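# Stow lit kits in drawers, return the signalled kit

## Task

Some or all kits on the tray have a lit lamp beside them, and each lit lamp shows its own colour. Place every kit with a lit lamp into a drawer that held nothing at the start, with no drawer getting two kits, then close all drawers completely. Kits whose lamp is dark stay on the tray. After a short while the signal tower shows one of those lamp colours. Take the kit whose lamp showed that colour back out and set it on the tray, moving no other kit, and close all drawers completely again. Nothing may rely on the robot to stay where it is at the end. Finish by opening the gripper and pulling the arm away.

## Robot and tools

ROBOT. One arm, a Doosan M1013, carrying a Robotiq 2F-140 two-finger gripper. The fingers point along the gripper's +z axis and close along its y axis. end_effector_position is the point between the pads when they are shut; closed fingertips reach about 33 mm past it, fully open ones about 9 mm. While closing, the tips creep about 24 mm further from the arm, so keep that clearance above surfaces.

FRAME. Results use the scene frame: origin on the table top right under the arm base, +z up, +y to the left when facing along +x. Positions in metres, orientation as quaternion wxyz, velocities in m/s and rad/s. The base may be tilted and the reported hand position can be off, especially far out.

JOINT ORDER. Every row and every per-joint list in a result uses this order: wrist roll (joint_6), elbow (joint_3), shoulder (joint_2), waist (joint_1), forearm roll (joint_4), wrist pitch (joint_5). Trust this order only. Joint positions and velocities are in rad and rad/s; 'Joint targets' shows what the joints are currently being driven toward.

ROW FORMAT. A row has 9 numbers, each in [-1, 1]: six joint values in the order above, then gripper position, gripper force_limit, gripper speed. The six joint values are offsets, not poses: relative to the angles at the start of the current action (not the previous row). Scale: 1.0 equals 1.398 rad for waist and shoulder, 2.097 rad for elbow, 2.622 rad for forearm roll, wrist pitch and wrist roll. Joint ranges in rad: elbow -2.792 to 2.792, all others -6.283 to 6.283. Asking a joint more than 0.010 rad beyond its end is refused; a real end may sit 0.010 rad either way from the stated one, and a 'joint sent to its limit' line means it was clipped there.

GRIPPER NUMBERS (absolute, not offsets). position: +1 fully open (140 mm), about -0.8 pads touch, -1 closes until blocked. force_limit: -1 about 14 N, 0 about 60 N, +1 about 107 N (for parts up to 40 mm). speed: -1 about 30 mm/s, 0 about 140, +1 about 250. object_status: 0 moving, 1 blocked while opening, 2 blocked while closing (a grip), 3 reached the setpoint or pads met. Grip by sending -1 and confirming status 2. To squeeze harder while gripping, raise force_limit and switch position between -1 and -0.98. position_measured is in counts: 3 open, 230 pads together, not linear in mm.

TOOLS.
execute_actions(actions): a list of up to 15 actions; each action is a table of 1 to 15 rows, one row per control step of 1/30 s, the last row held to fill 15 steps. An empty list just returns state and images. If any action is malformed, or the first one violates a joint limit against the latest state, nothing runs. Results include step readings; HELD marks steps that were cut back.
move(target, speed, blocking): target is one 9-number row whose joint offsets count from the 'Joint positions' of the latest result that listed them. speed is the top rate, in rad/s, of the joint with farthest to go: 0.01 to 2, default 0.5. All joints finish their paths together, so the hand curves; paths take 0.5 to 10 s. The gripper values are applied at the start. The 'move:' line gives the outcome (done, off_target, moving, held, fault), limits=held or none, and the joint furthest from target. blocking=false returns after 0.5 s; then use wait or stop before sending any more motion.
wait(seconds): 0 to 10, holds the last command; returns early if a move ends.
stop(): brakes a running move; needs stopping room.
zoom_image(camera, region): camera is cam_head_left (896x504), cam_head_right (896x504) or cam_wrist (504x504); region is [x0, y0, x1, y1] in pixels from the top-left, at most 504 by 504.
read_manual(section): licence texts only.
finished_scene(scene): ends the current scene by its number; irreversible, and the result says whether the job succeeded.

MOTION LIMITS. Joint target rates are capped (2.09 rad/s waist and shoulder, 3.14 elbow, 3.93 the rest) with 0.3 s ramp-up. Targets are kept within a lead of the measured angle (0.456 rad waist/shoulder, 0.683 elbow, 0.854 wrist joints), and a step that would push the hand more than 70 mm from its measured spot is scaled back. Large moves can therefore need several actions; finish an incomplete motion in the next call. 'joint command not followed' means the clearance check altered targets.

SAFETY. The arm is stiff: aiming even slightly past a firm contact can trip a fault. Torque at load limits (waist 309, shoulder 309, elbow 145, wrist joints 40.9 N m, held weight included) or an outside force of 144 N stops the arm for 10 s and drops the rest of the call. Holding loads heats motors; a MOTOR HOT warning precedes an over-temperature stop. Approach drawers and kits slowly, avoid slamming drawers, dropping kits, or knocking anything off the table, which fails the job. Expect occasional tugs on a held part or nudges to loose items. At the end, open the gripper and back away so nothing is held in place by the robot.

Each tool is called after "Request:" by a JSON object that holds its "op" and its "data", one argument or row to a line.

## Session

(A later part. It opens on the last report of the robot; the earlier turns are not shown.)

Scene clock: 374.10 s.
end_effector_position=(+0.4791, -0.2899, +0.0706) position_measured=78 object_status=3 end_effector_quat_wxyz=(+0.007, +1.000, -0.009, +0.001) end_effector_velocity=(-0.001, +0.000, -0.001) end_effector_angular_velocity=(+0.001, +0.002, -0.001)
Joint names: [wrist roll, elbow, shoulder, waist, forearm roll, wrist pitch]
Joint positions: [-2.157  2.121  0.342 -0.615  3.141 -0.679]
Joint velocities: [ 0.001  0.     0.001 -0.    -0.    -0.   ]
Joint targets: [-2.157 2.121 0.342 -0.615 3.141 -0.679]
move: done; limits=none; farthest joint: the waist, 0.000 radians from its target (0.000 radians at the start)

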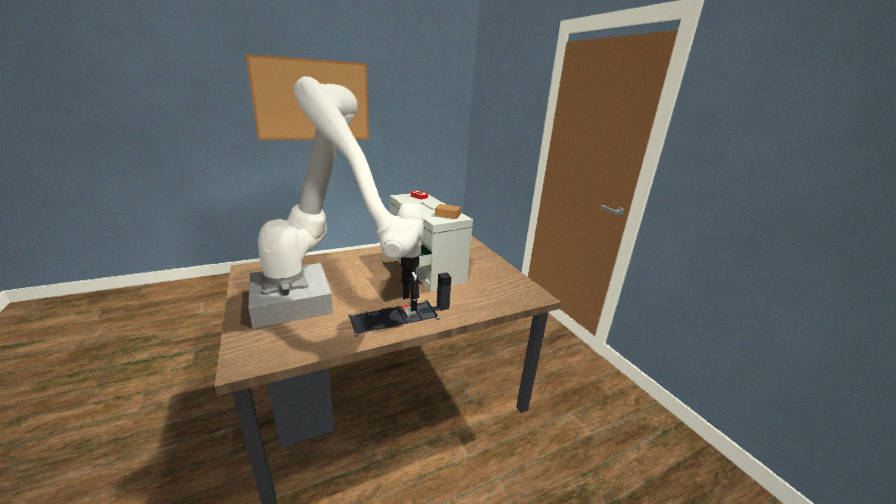

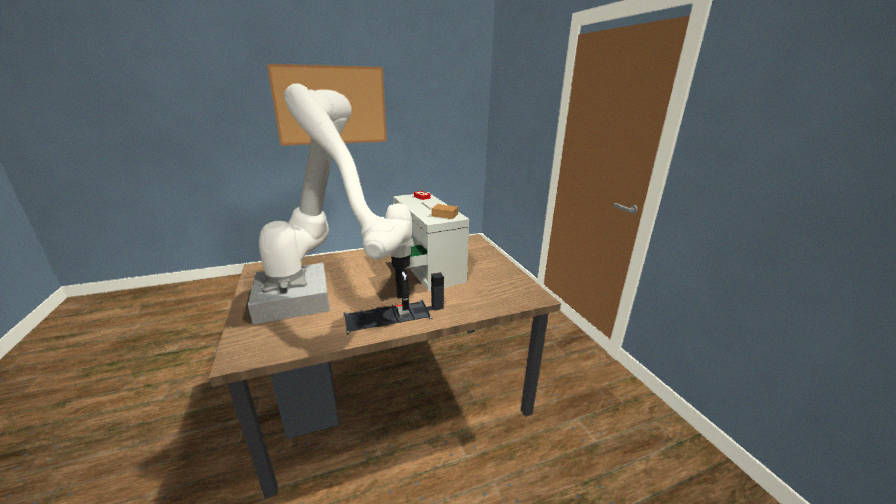

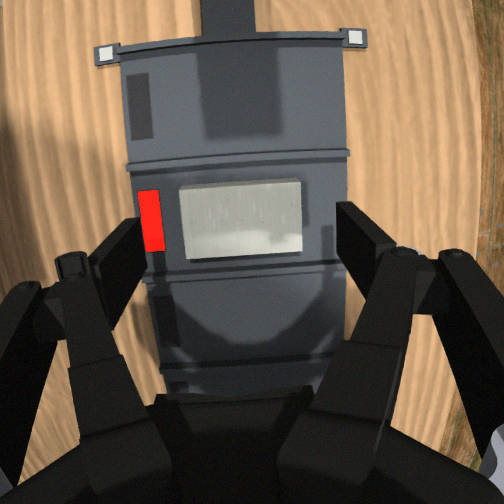

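Request:
{"op": "move", "data": {
  "target": [0,0.0072,0.0364,-0.0015,0,0.0252,0.4,0,0],
  "speed": 0.25
}}

Request:
{"op": "move", "data": {
  "target": [0,0,0,0,0,0,-1,0,0]
}}

Request:
{"op": "move", "data": {
  "target": [0,-0.0072,-0.0364,0,0,-0.0252,-1,0,0],
  "speed": 0.3
}}

Request:
{"op": "move", "data": {
  "target": [0,-0.0645,-0.1778,0,0,-0.1464,-1,0,0],
  "speed": 0.8
}}

Request:
{"op": "move", "data": {
  "target": [0.156,0,0,0.351,0,0,-1,0,0],
  "speed": 0.9
}}

Request:
{"op": "move", "data": {
  "target": [0,0.042,0.063,0,0,0.0672,-1,0,0],
  "speed": 0.22
}}

Scene clock: 383.47 s.
end_effector_position=(+0.4785, -0.2914, +0.0371) position_measured=78 object_status=3 end_effector_quat_wxyz=(+0.007, +1.000, -0.010, +0.001) end_effector_velocity=(-0.000, +0.000, -0.000) end_effector_angular_velocity=(+0.000, -0.000, -0.001)
Joint names: [wrist roll, elbow, shoulder, waist, forearm roll, wrist pitch]
Joint positions: [-2.157  2.136  0.393 -0.617  3.141 -0.613]
Joint velocities: [ 0.     0.     0.    -0.     0.001  0.   ]
Joint targets: [-2.157 2.136 0.393 -0.617 3.141 -0.613]
move: done; limits=none; farthest joint: the waist, 0.000 radians from its target (0.002 radians at the start)

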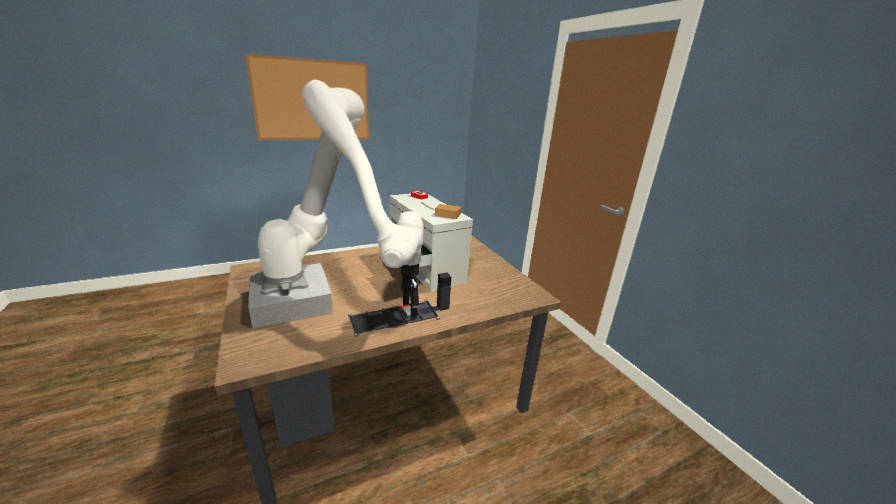

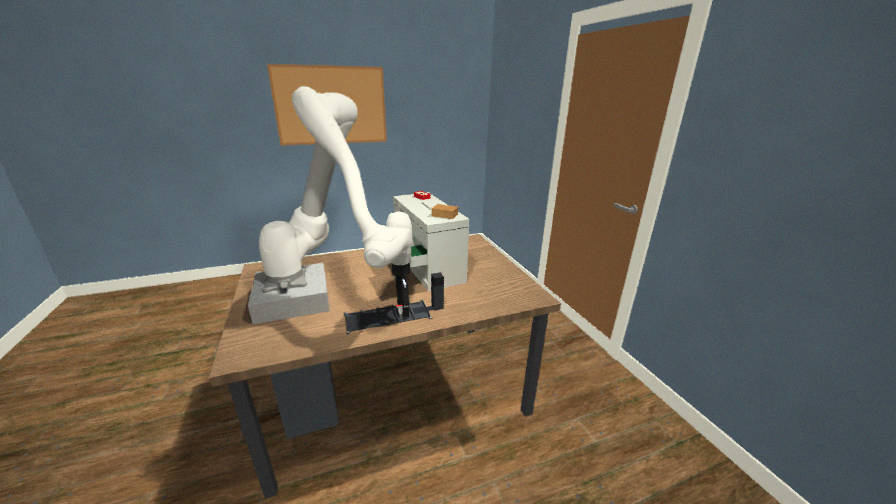

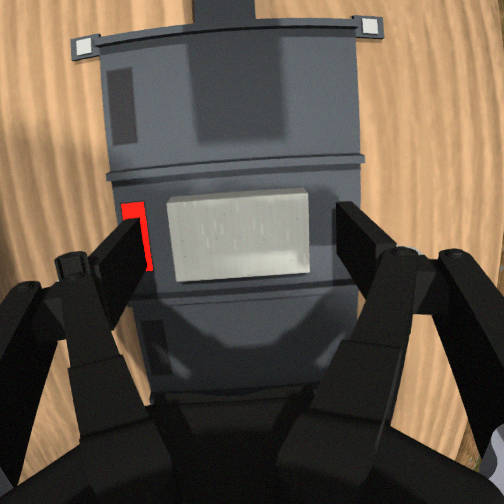

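Scene clock: 383.97 s.
end_effector_position=(+0.4785, -0.2914, +0.0372) position_measured=132 object_status=2 end_effector_quat_wxyz=(+0.007, +1.000, -0.010, +0.001) end_effector_velocity=(+0.000, -0.000, +0.000) end_effector_angular_velocity=(-0.000, -0.001, -0.001)
Joint names: [wrist roll, elbow, shoulder, waist, forearm roll, wrist pitch]
Joint positions: [-2.157  2.136  0.392 -0.617  3.141 -0.613]
Joint velocities: [ 0.001  0.    -0.001 -0.     0.     0.   ]
Joint targets: [-2.157 2.136 0.393 -0.617 3.141 -0.613]
move: done; limits=none; farthest joint: the shoulder, 0.001 radians from its target (0.000 radians at the start)

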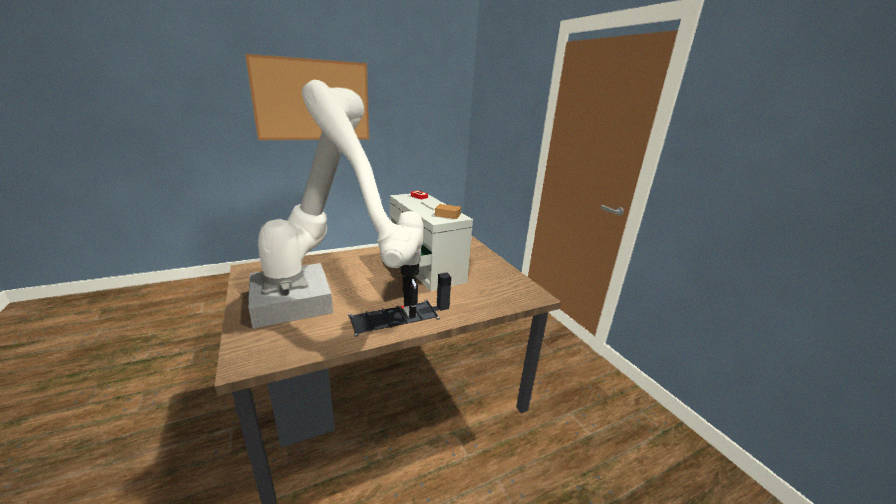

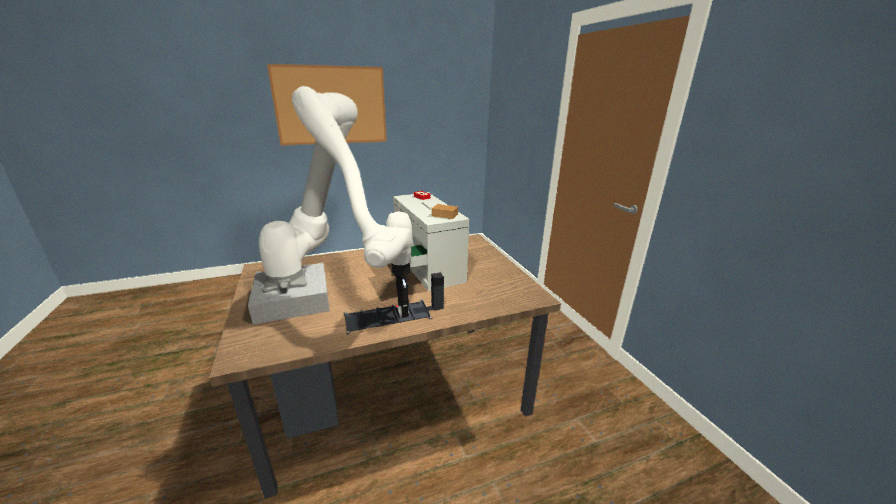

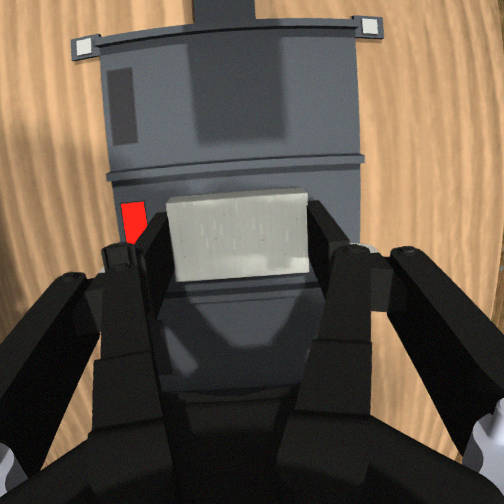

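Scene clock: 384.73 s.
end_effector_position=(+0.4785, -0.2909, +0.0707) position_measured=132 object_status=2 end_effector_quat_wxyz=(+0.007, +1.000, -0.010, +0.001) end_effector_velocity=(-0.000, +0.000, +0.001) end_effector_angular_velocity=(+0.001, +0.001, -0.000)
Joint names: [wrist roll, elbow, shoulder, waist, forearm roll, wrist pitch]
Joint positions: [-2.157  2.121  0.342 -0.617  3.141 -0.679]
Joint velocities: [ 0.    -0.    -0.001  0.     0.    -0.002]
Joint targets: [-2.157 2.121 0.342 -0.617 3.141 -0.679]
move: done; limits=none; farthest joint: the shoulder, 0.001 radians from its target (0.051 radians at the start)

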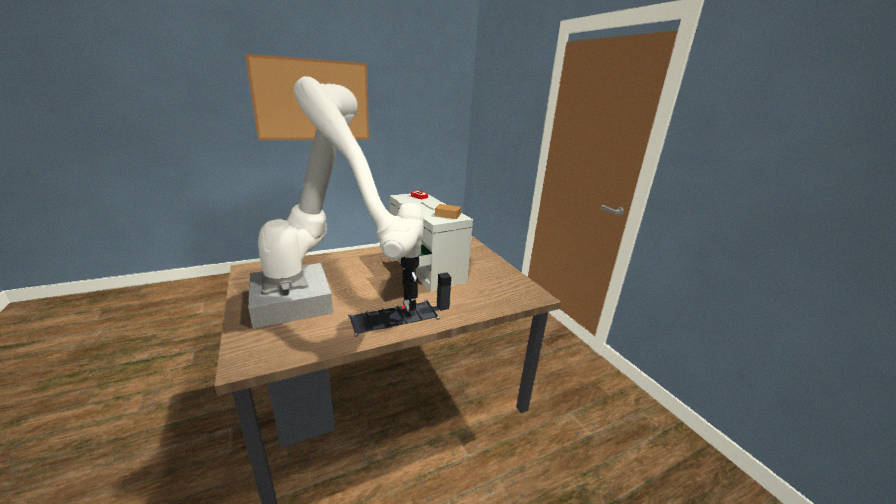

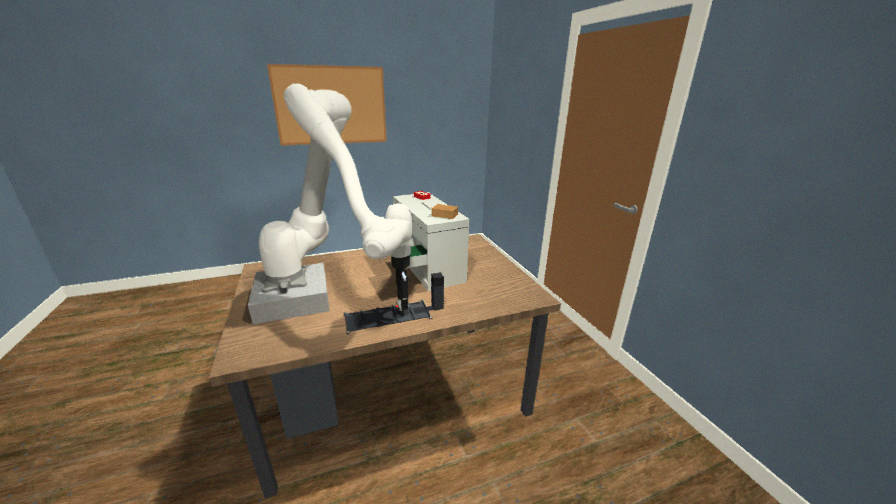

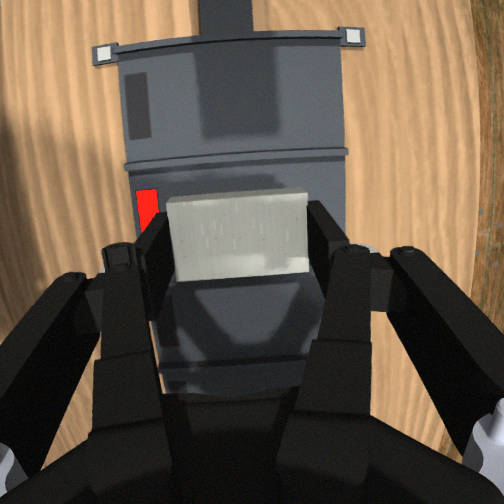

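Scene clock: 385.73 s.
end_effector_position=(+0.4677, -0.2809, +0.2667) position_measured=132 object_status=2 end_effector_quat_wxyz=(+0.007, +1.000, -0.011, +0.001) end_effector_velocity=(-0.000, -0.000, +0.000) end_effector_angular_velocity=(-0.000, -0.000, +0.000)
Joint names: [wrist roll, elbow, shoulder, waist, forearm roll, wrist pitch]
Joint positions: [-2.157  1.986  0.093 -0.617  3.141 -1.062]
Joint velocities: [-0.001 -0.    -0.001 -0.     0.    -0.   ]
Joint targets: [-2.157 1.986 0.093 -0.617 3.141 -1.062]
move: done; limits=none; farthest joint: the waist, 0.000 radians from its target (0.000 radians at the start)

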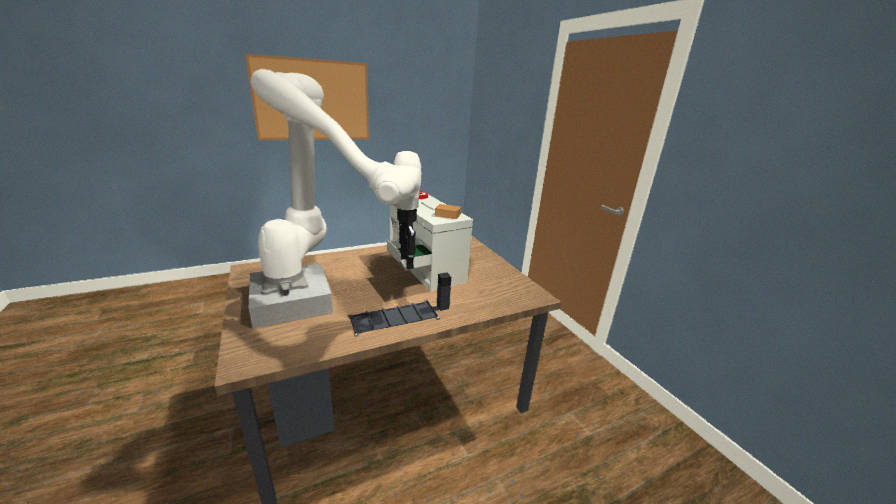

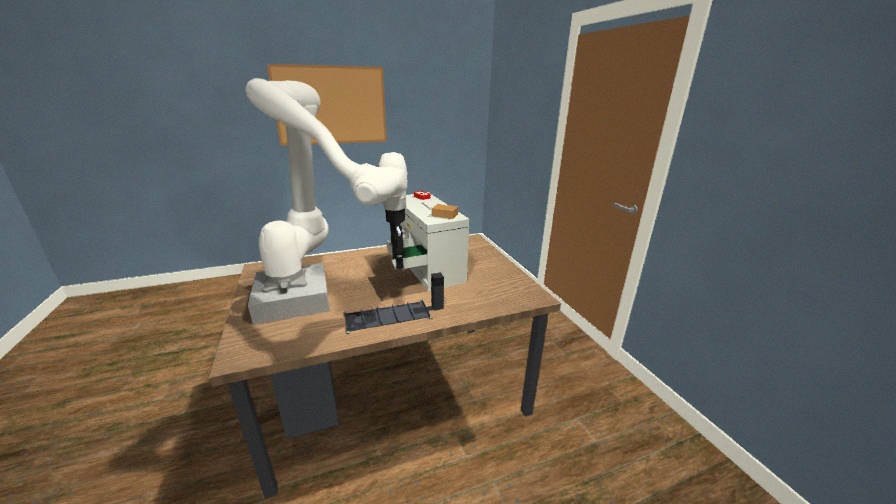

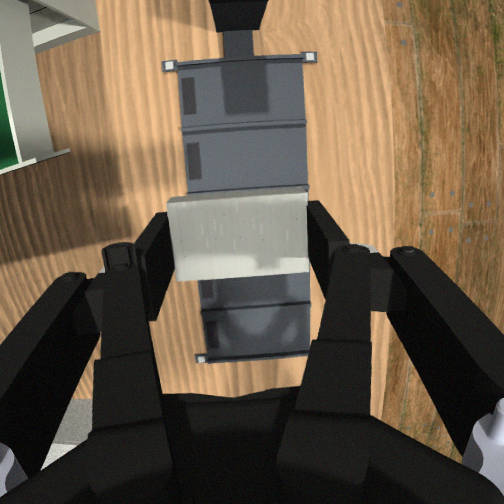

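Scene clock: 386.83 s.
end_effector_position=(+0.5460, -0.0269, +0.2632) position_measured=132 object_status=2 end_effector_quat_wxyz=(+0.007, +1.000, +0.030, +0.001) end_effector_velocity=(+0.000, +0.000, -0.001) end_effector_angular_velocity=(-0.000, +0.001, +0.002)
Joint names: [wrist roll, elbow, shoulder, waist, forearm roll, wrist pitch]
Joint positions: [-1.748  1.986  0.093 -0.126  3.141 -1.062]
Joint velocities: [-0.001 -0.     0.001  0.001 -0.     0.   ]
Joint targets: [-1.748 1.986 0.093 -0.126 3.141 -1.062]
move: done; limits=none; farthest joint: the waist, 0.000 radians from its target (0.491 radians at the start)

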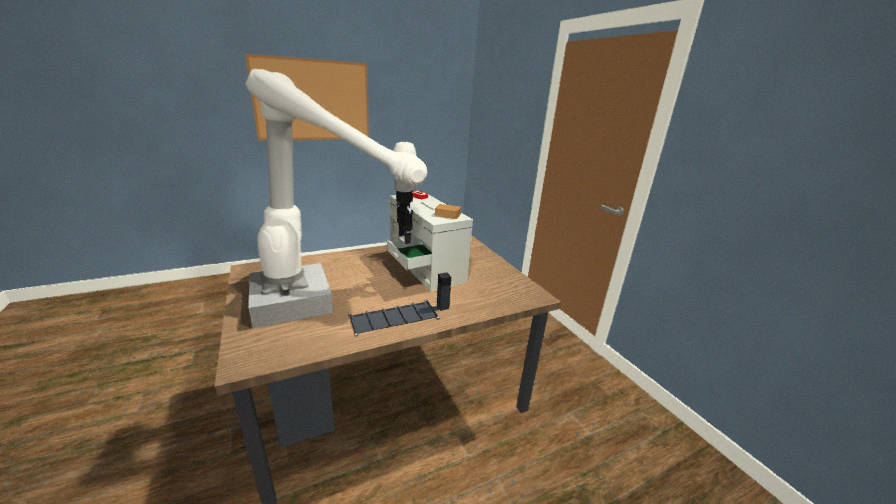

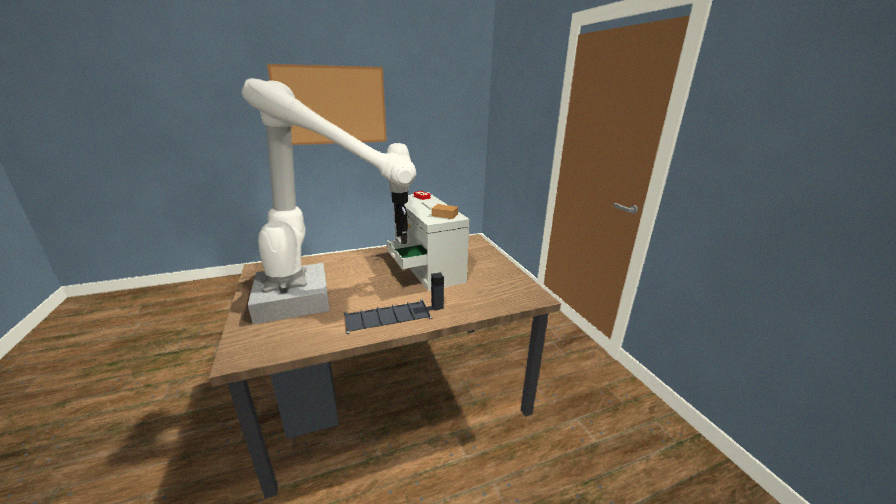

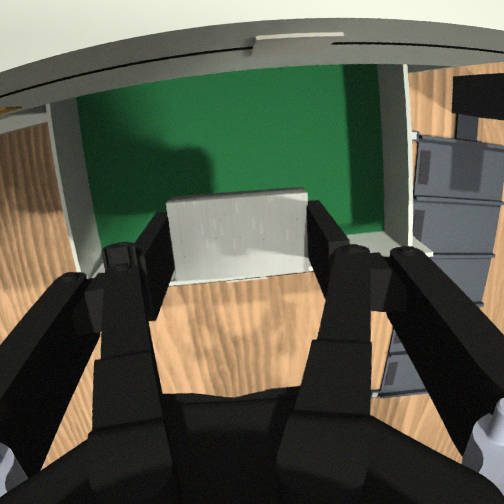

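Scene clock: 388.00 s.
end_effector_position=(+0.5451, -0.0281, +0.1746) position_measured=132 object_status=2 end_effector_quat_wxyz=(+0.007, +1.000, +0.030, +0.001) end_effector_velocity=(-0.000, -0.000, -0.001) end_effector_angular_velocity=(+0.000, +0.001, -0.001)
Joint names: [wrist roll, elbow, shoulder, waist, forearm roll, wrist pitch]
Joint positions: [-1.748  2.074  0.181 -0.126  3.141 -0.886]
Joint velocities: [ 0.001  0.001  0.002 -0.    -0.     0.001]
Joint targets: [-1.748 2.074 0.181 -0.126 3.141 -0.886]
move: done; limits=none; farthest joint: the waist, 0.000 radians from its target (0.000 radians at the start)

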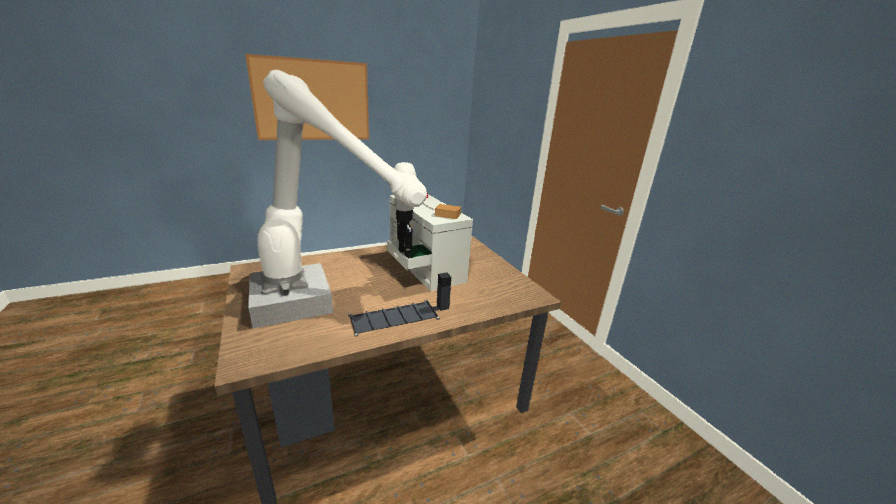

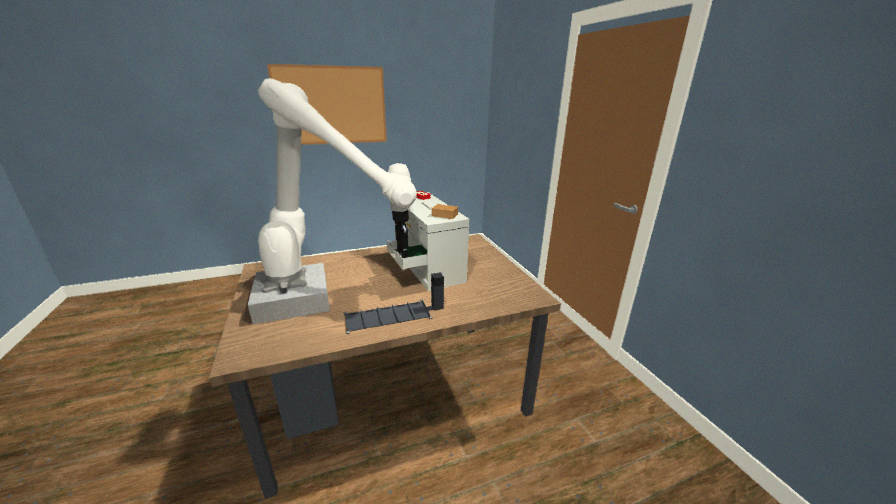

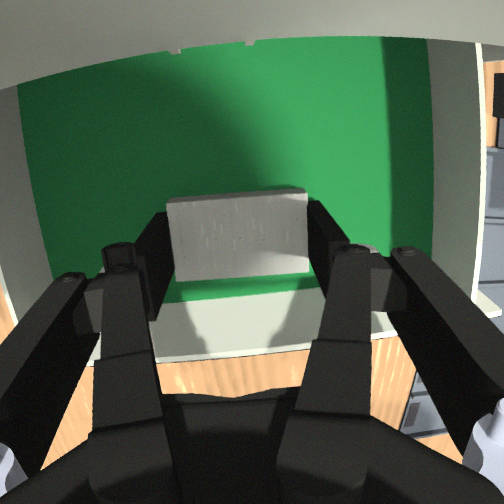

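Request:
{"op": "move", "data": {
  "target": [0,0,0,0,0,0,0.25,0,0]
}}

Request:
{"op": "move", "data": {
  "target": [0,-0.042,-0.063,0,0,-0.0672,0.25,0,0],
  "speed": 0.45
}}

Request:
{"op": "move", "data": {
  "target": [0.431,0.3267,-0.317,-0.1885,-0.4916,0.5357,-0.05,0,0],
  "speed": 1.4
}}

Request:
{"op": "move", "data": {
  "target": [0,-0.0086,0.15,0,0,0,-0.05,0,0],
  "speed": 0.35
}}

Scene clock: 392.40 s.
end_effector_position=(+0.5451, -0.0281, +0.1746) position_measured=98 object_status=3 end_effector_quat_wxyz=(+0.007, +1.000, +0.030, +0.001) end_effector_velocity=(+0.000, -0.000, -0.000) end_effector_angular_velocity=(-0.000, -0.000, -0.001)
Joint names: [wrist roll, elbow, shoulder, waist, forearm roll, wrist pitch]
Joint positions: [-1.748  2.074  0.181 -0.126  3.141 -0.886]
Joint velocities: [ 0.001  0.    -0.    -0.    -0.     0.   ]
Joint targets: [-1.748 2.074 0.181 -0.126 3.141 -0.886]
move: done; limits=none; farthest joint: the waist, 0.000 radians from its target (0.000 radians at the start)

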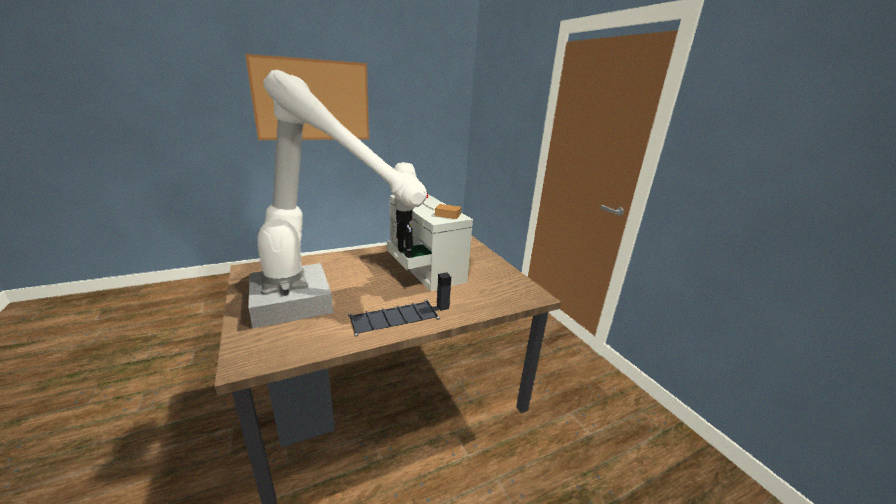

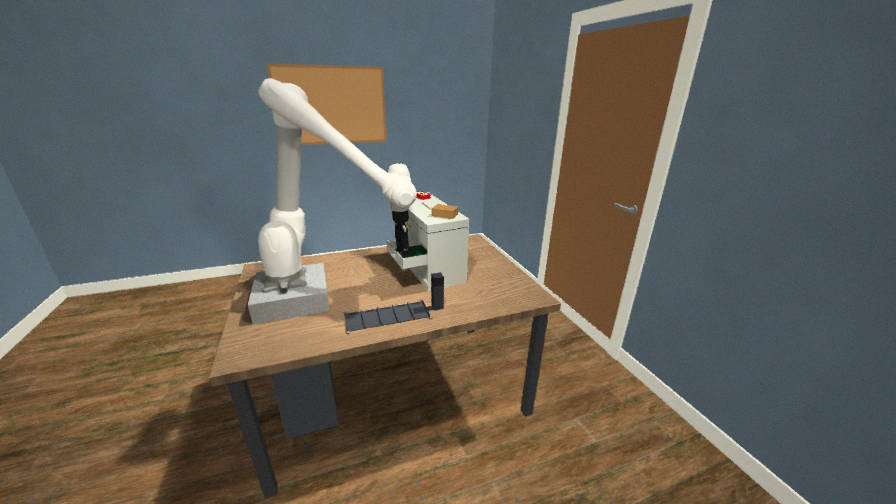

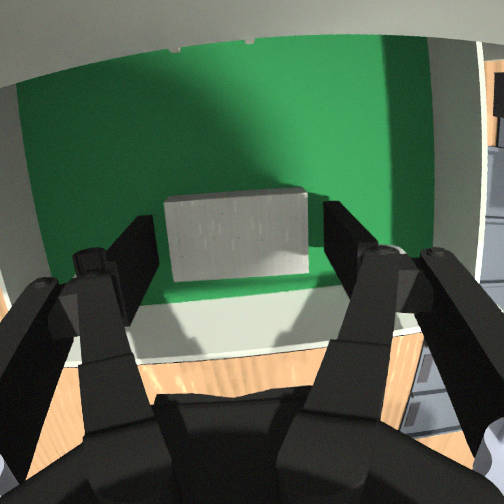

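Scene clock: 393.23 s.
end_effector_position=(+0.5461, -0.0270, +0.2634) position_measured=98 object_status=3 end_effector_quat_wxyz=(+0.007, +1.000, +0.030, +0.001) end_effector_velocity=(-0.000, -0.000, +0.001) end_effector_angular_velocity=(-0.000, -0.000, -0.001)
Joint names: [wrist roll, elbow, shoulder, waist, forearm roll, wrist pitch]
Joint positions: [-1.748  1.986  0.093 -0.126  3.141 -1.062]
Joint velocities: [ 0.002 -0.    -0.001 -0.    -0.    -0.001]
Joint targets: [-1.748 1.986 0.093 -0.126 3.141 -1.062]
move: done; limits=none; farthest joint: the waist, 0.000 radians from its target (0.000 radians at the start)

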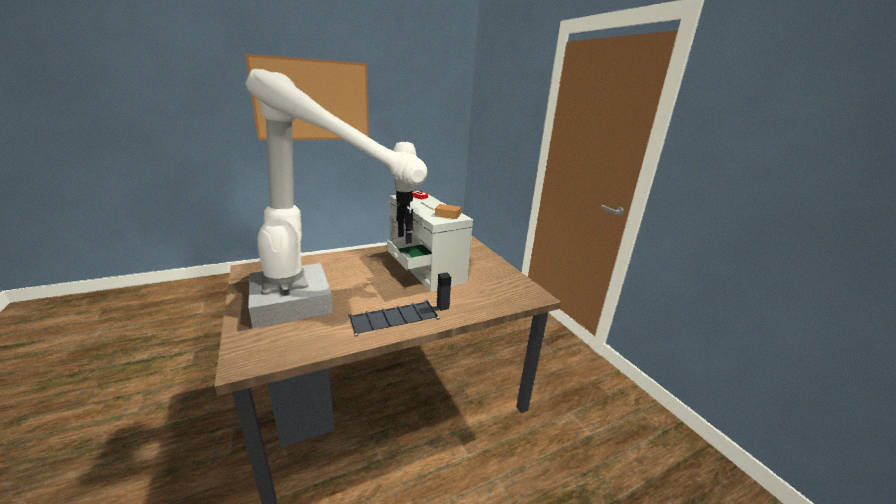

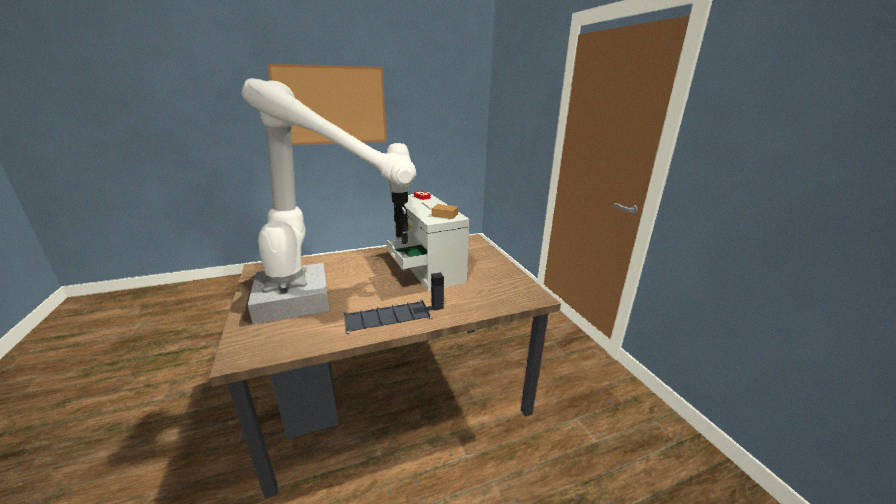

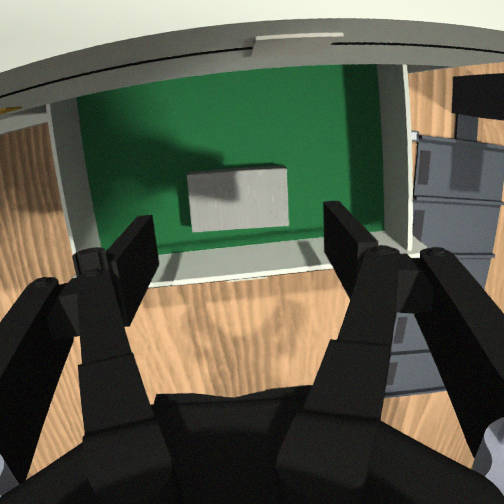

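Scene clock: 394.87 s.
end_effector_position=(+0.4670, -0.0319, +0.2609) position_measured=135 object_status=3 end_effector_quat_wxyz=(+0.019, +0.885, +0.049, +0.462) end_effector_velocity=(-0.000, -0.000, -0.000) end_effector_angular_velocity=(+0.001, -0.000, -0.001)
Joint names: [wrist roll, elbow, shoulder, waist, forearm roll, wrist pitch]
Joint positions: [-0.618  2.671 -0.35  -0.39   1.853  0.342]
Joint velocities: [ 0.002  0.    -0.001 -0.    -0.    -0.   ]
Joint targets: [-0.618 2.671 -0.350 -0.390 1.852 0.342]
move: done; limits=none; farthest joint: the waist, 0.000 radians from its target (0.263 radians at the start)

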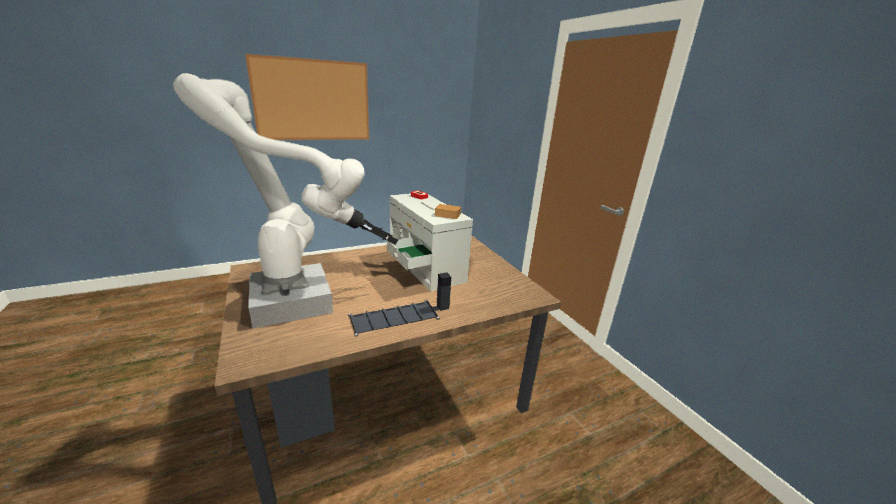

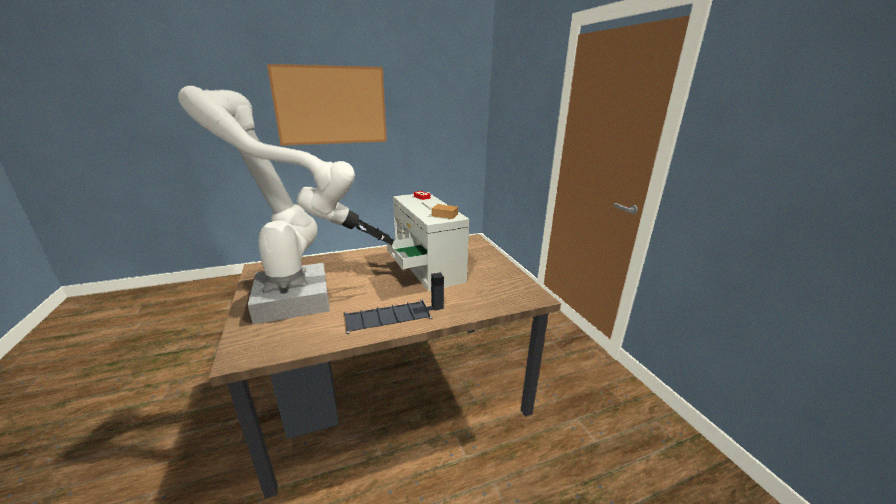

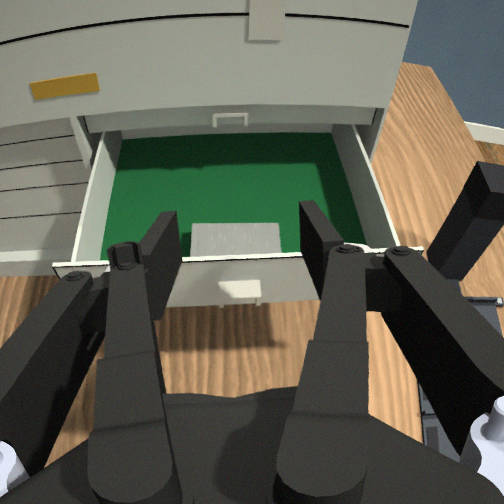

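Scene clock: 395.87 s.
end_effector_position=(+0.4717, -0.0349, +0.1774) position_measured=135 object_status=3 end_effector_quat_wxyz=(-0.016, +0.923, +0.033, +0.383) end_effector_velocity=(-0.000, +0.000, -0.001) end_effector_angular_velocity=(-0.001, +0.001, +0.001)
Joint names: [wrist roll, elbow, shoulder, waist, forearm roll, wrist pitch]
Joint positions: [-0.618  2.653 -0.141 -0.39   1.853  0.342]
Joint velocities: [-0.001 -0.     0.001  0.    -0.    -0.   ]
Joint targets: [-0.618 2.653 -0.141 -0.390 1.853 0.342]
move: done; limits=none; farthest joint: the waist, 0.000 radians from its target (0.000 radians at the start)

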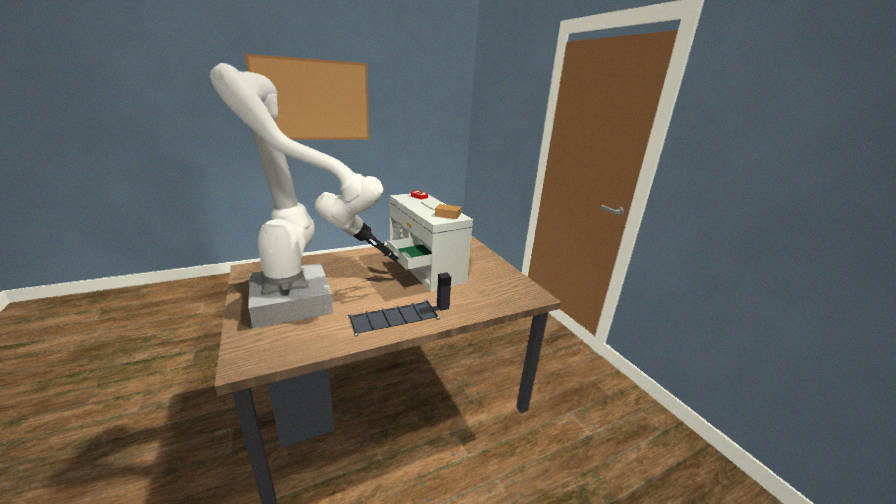

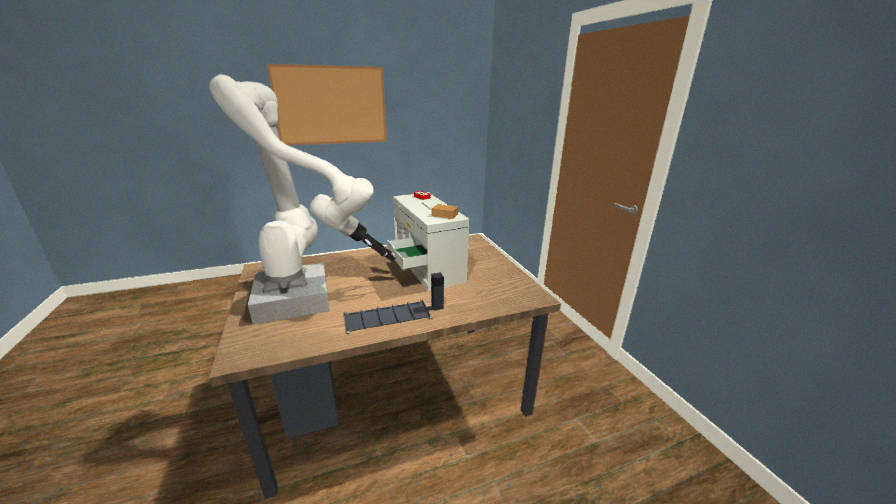

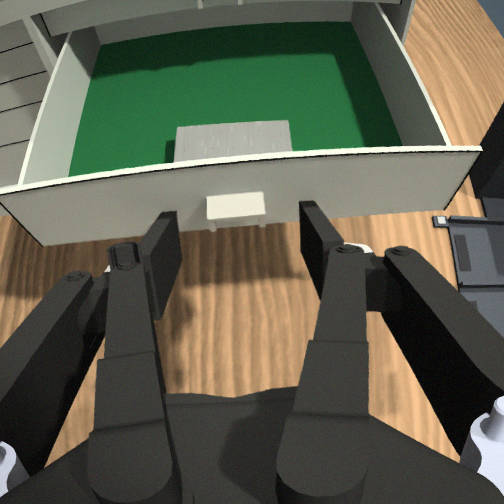

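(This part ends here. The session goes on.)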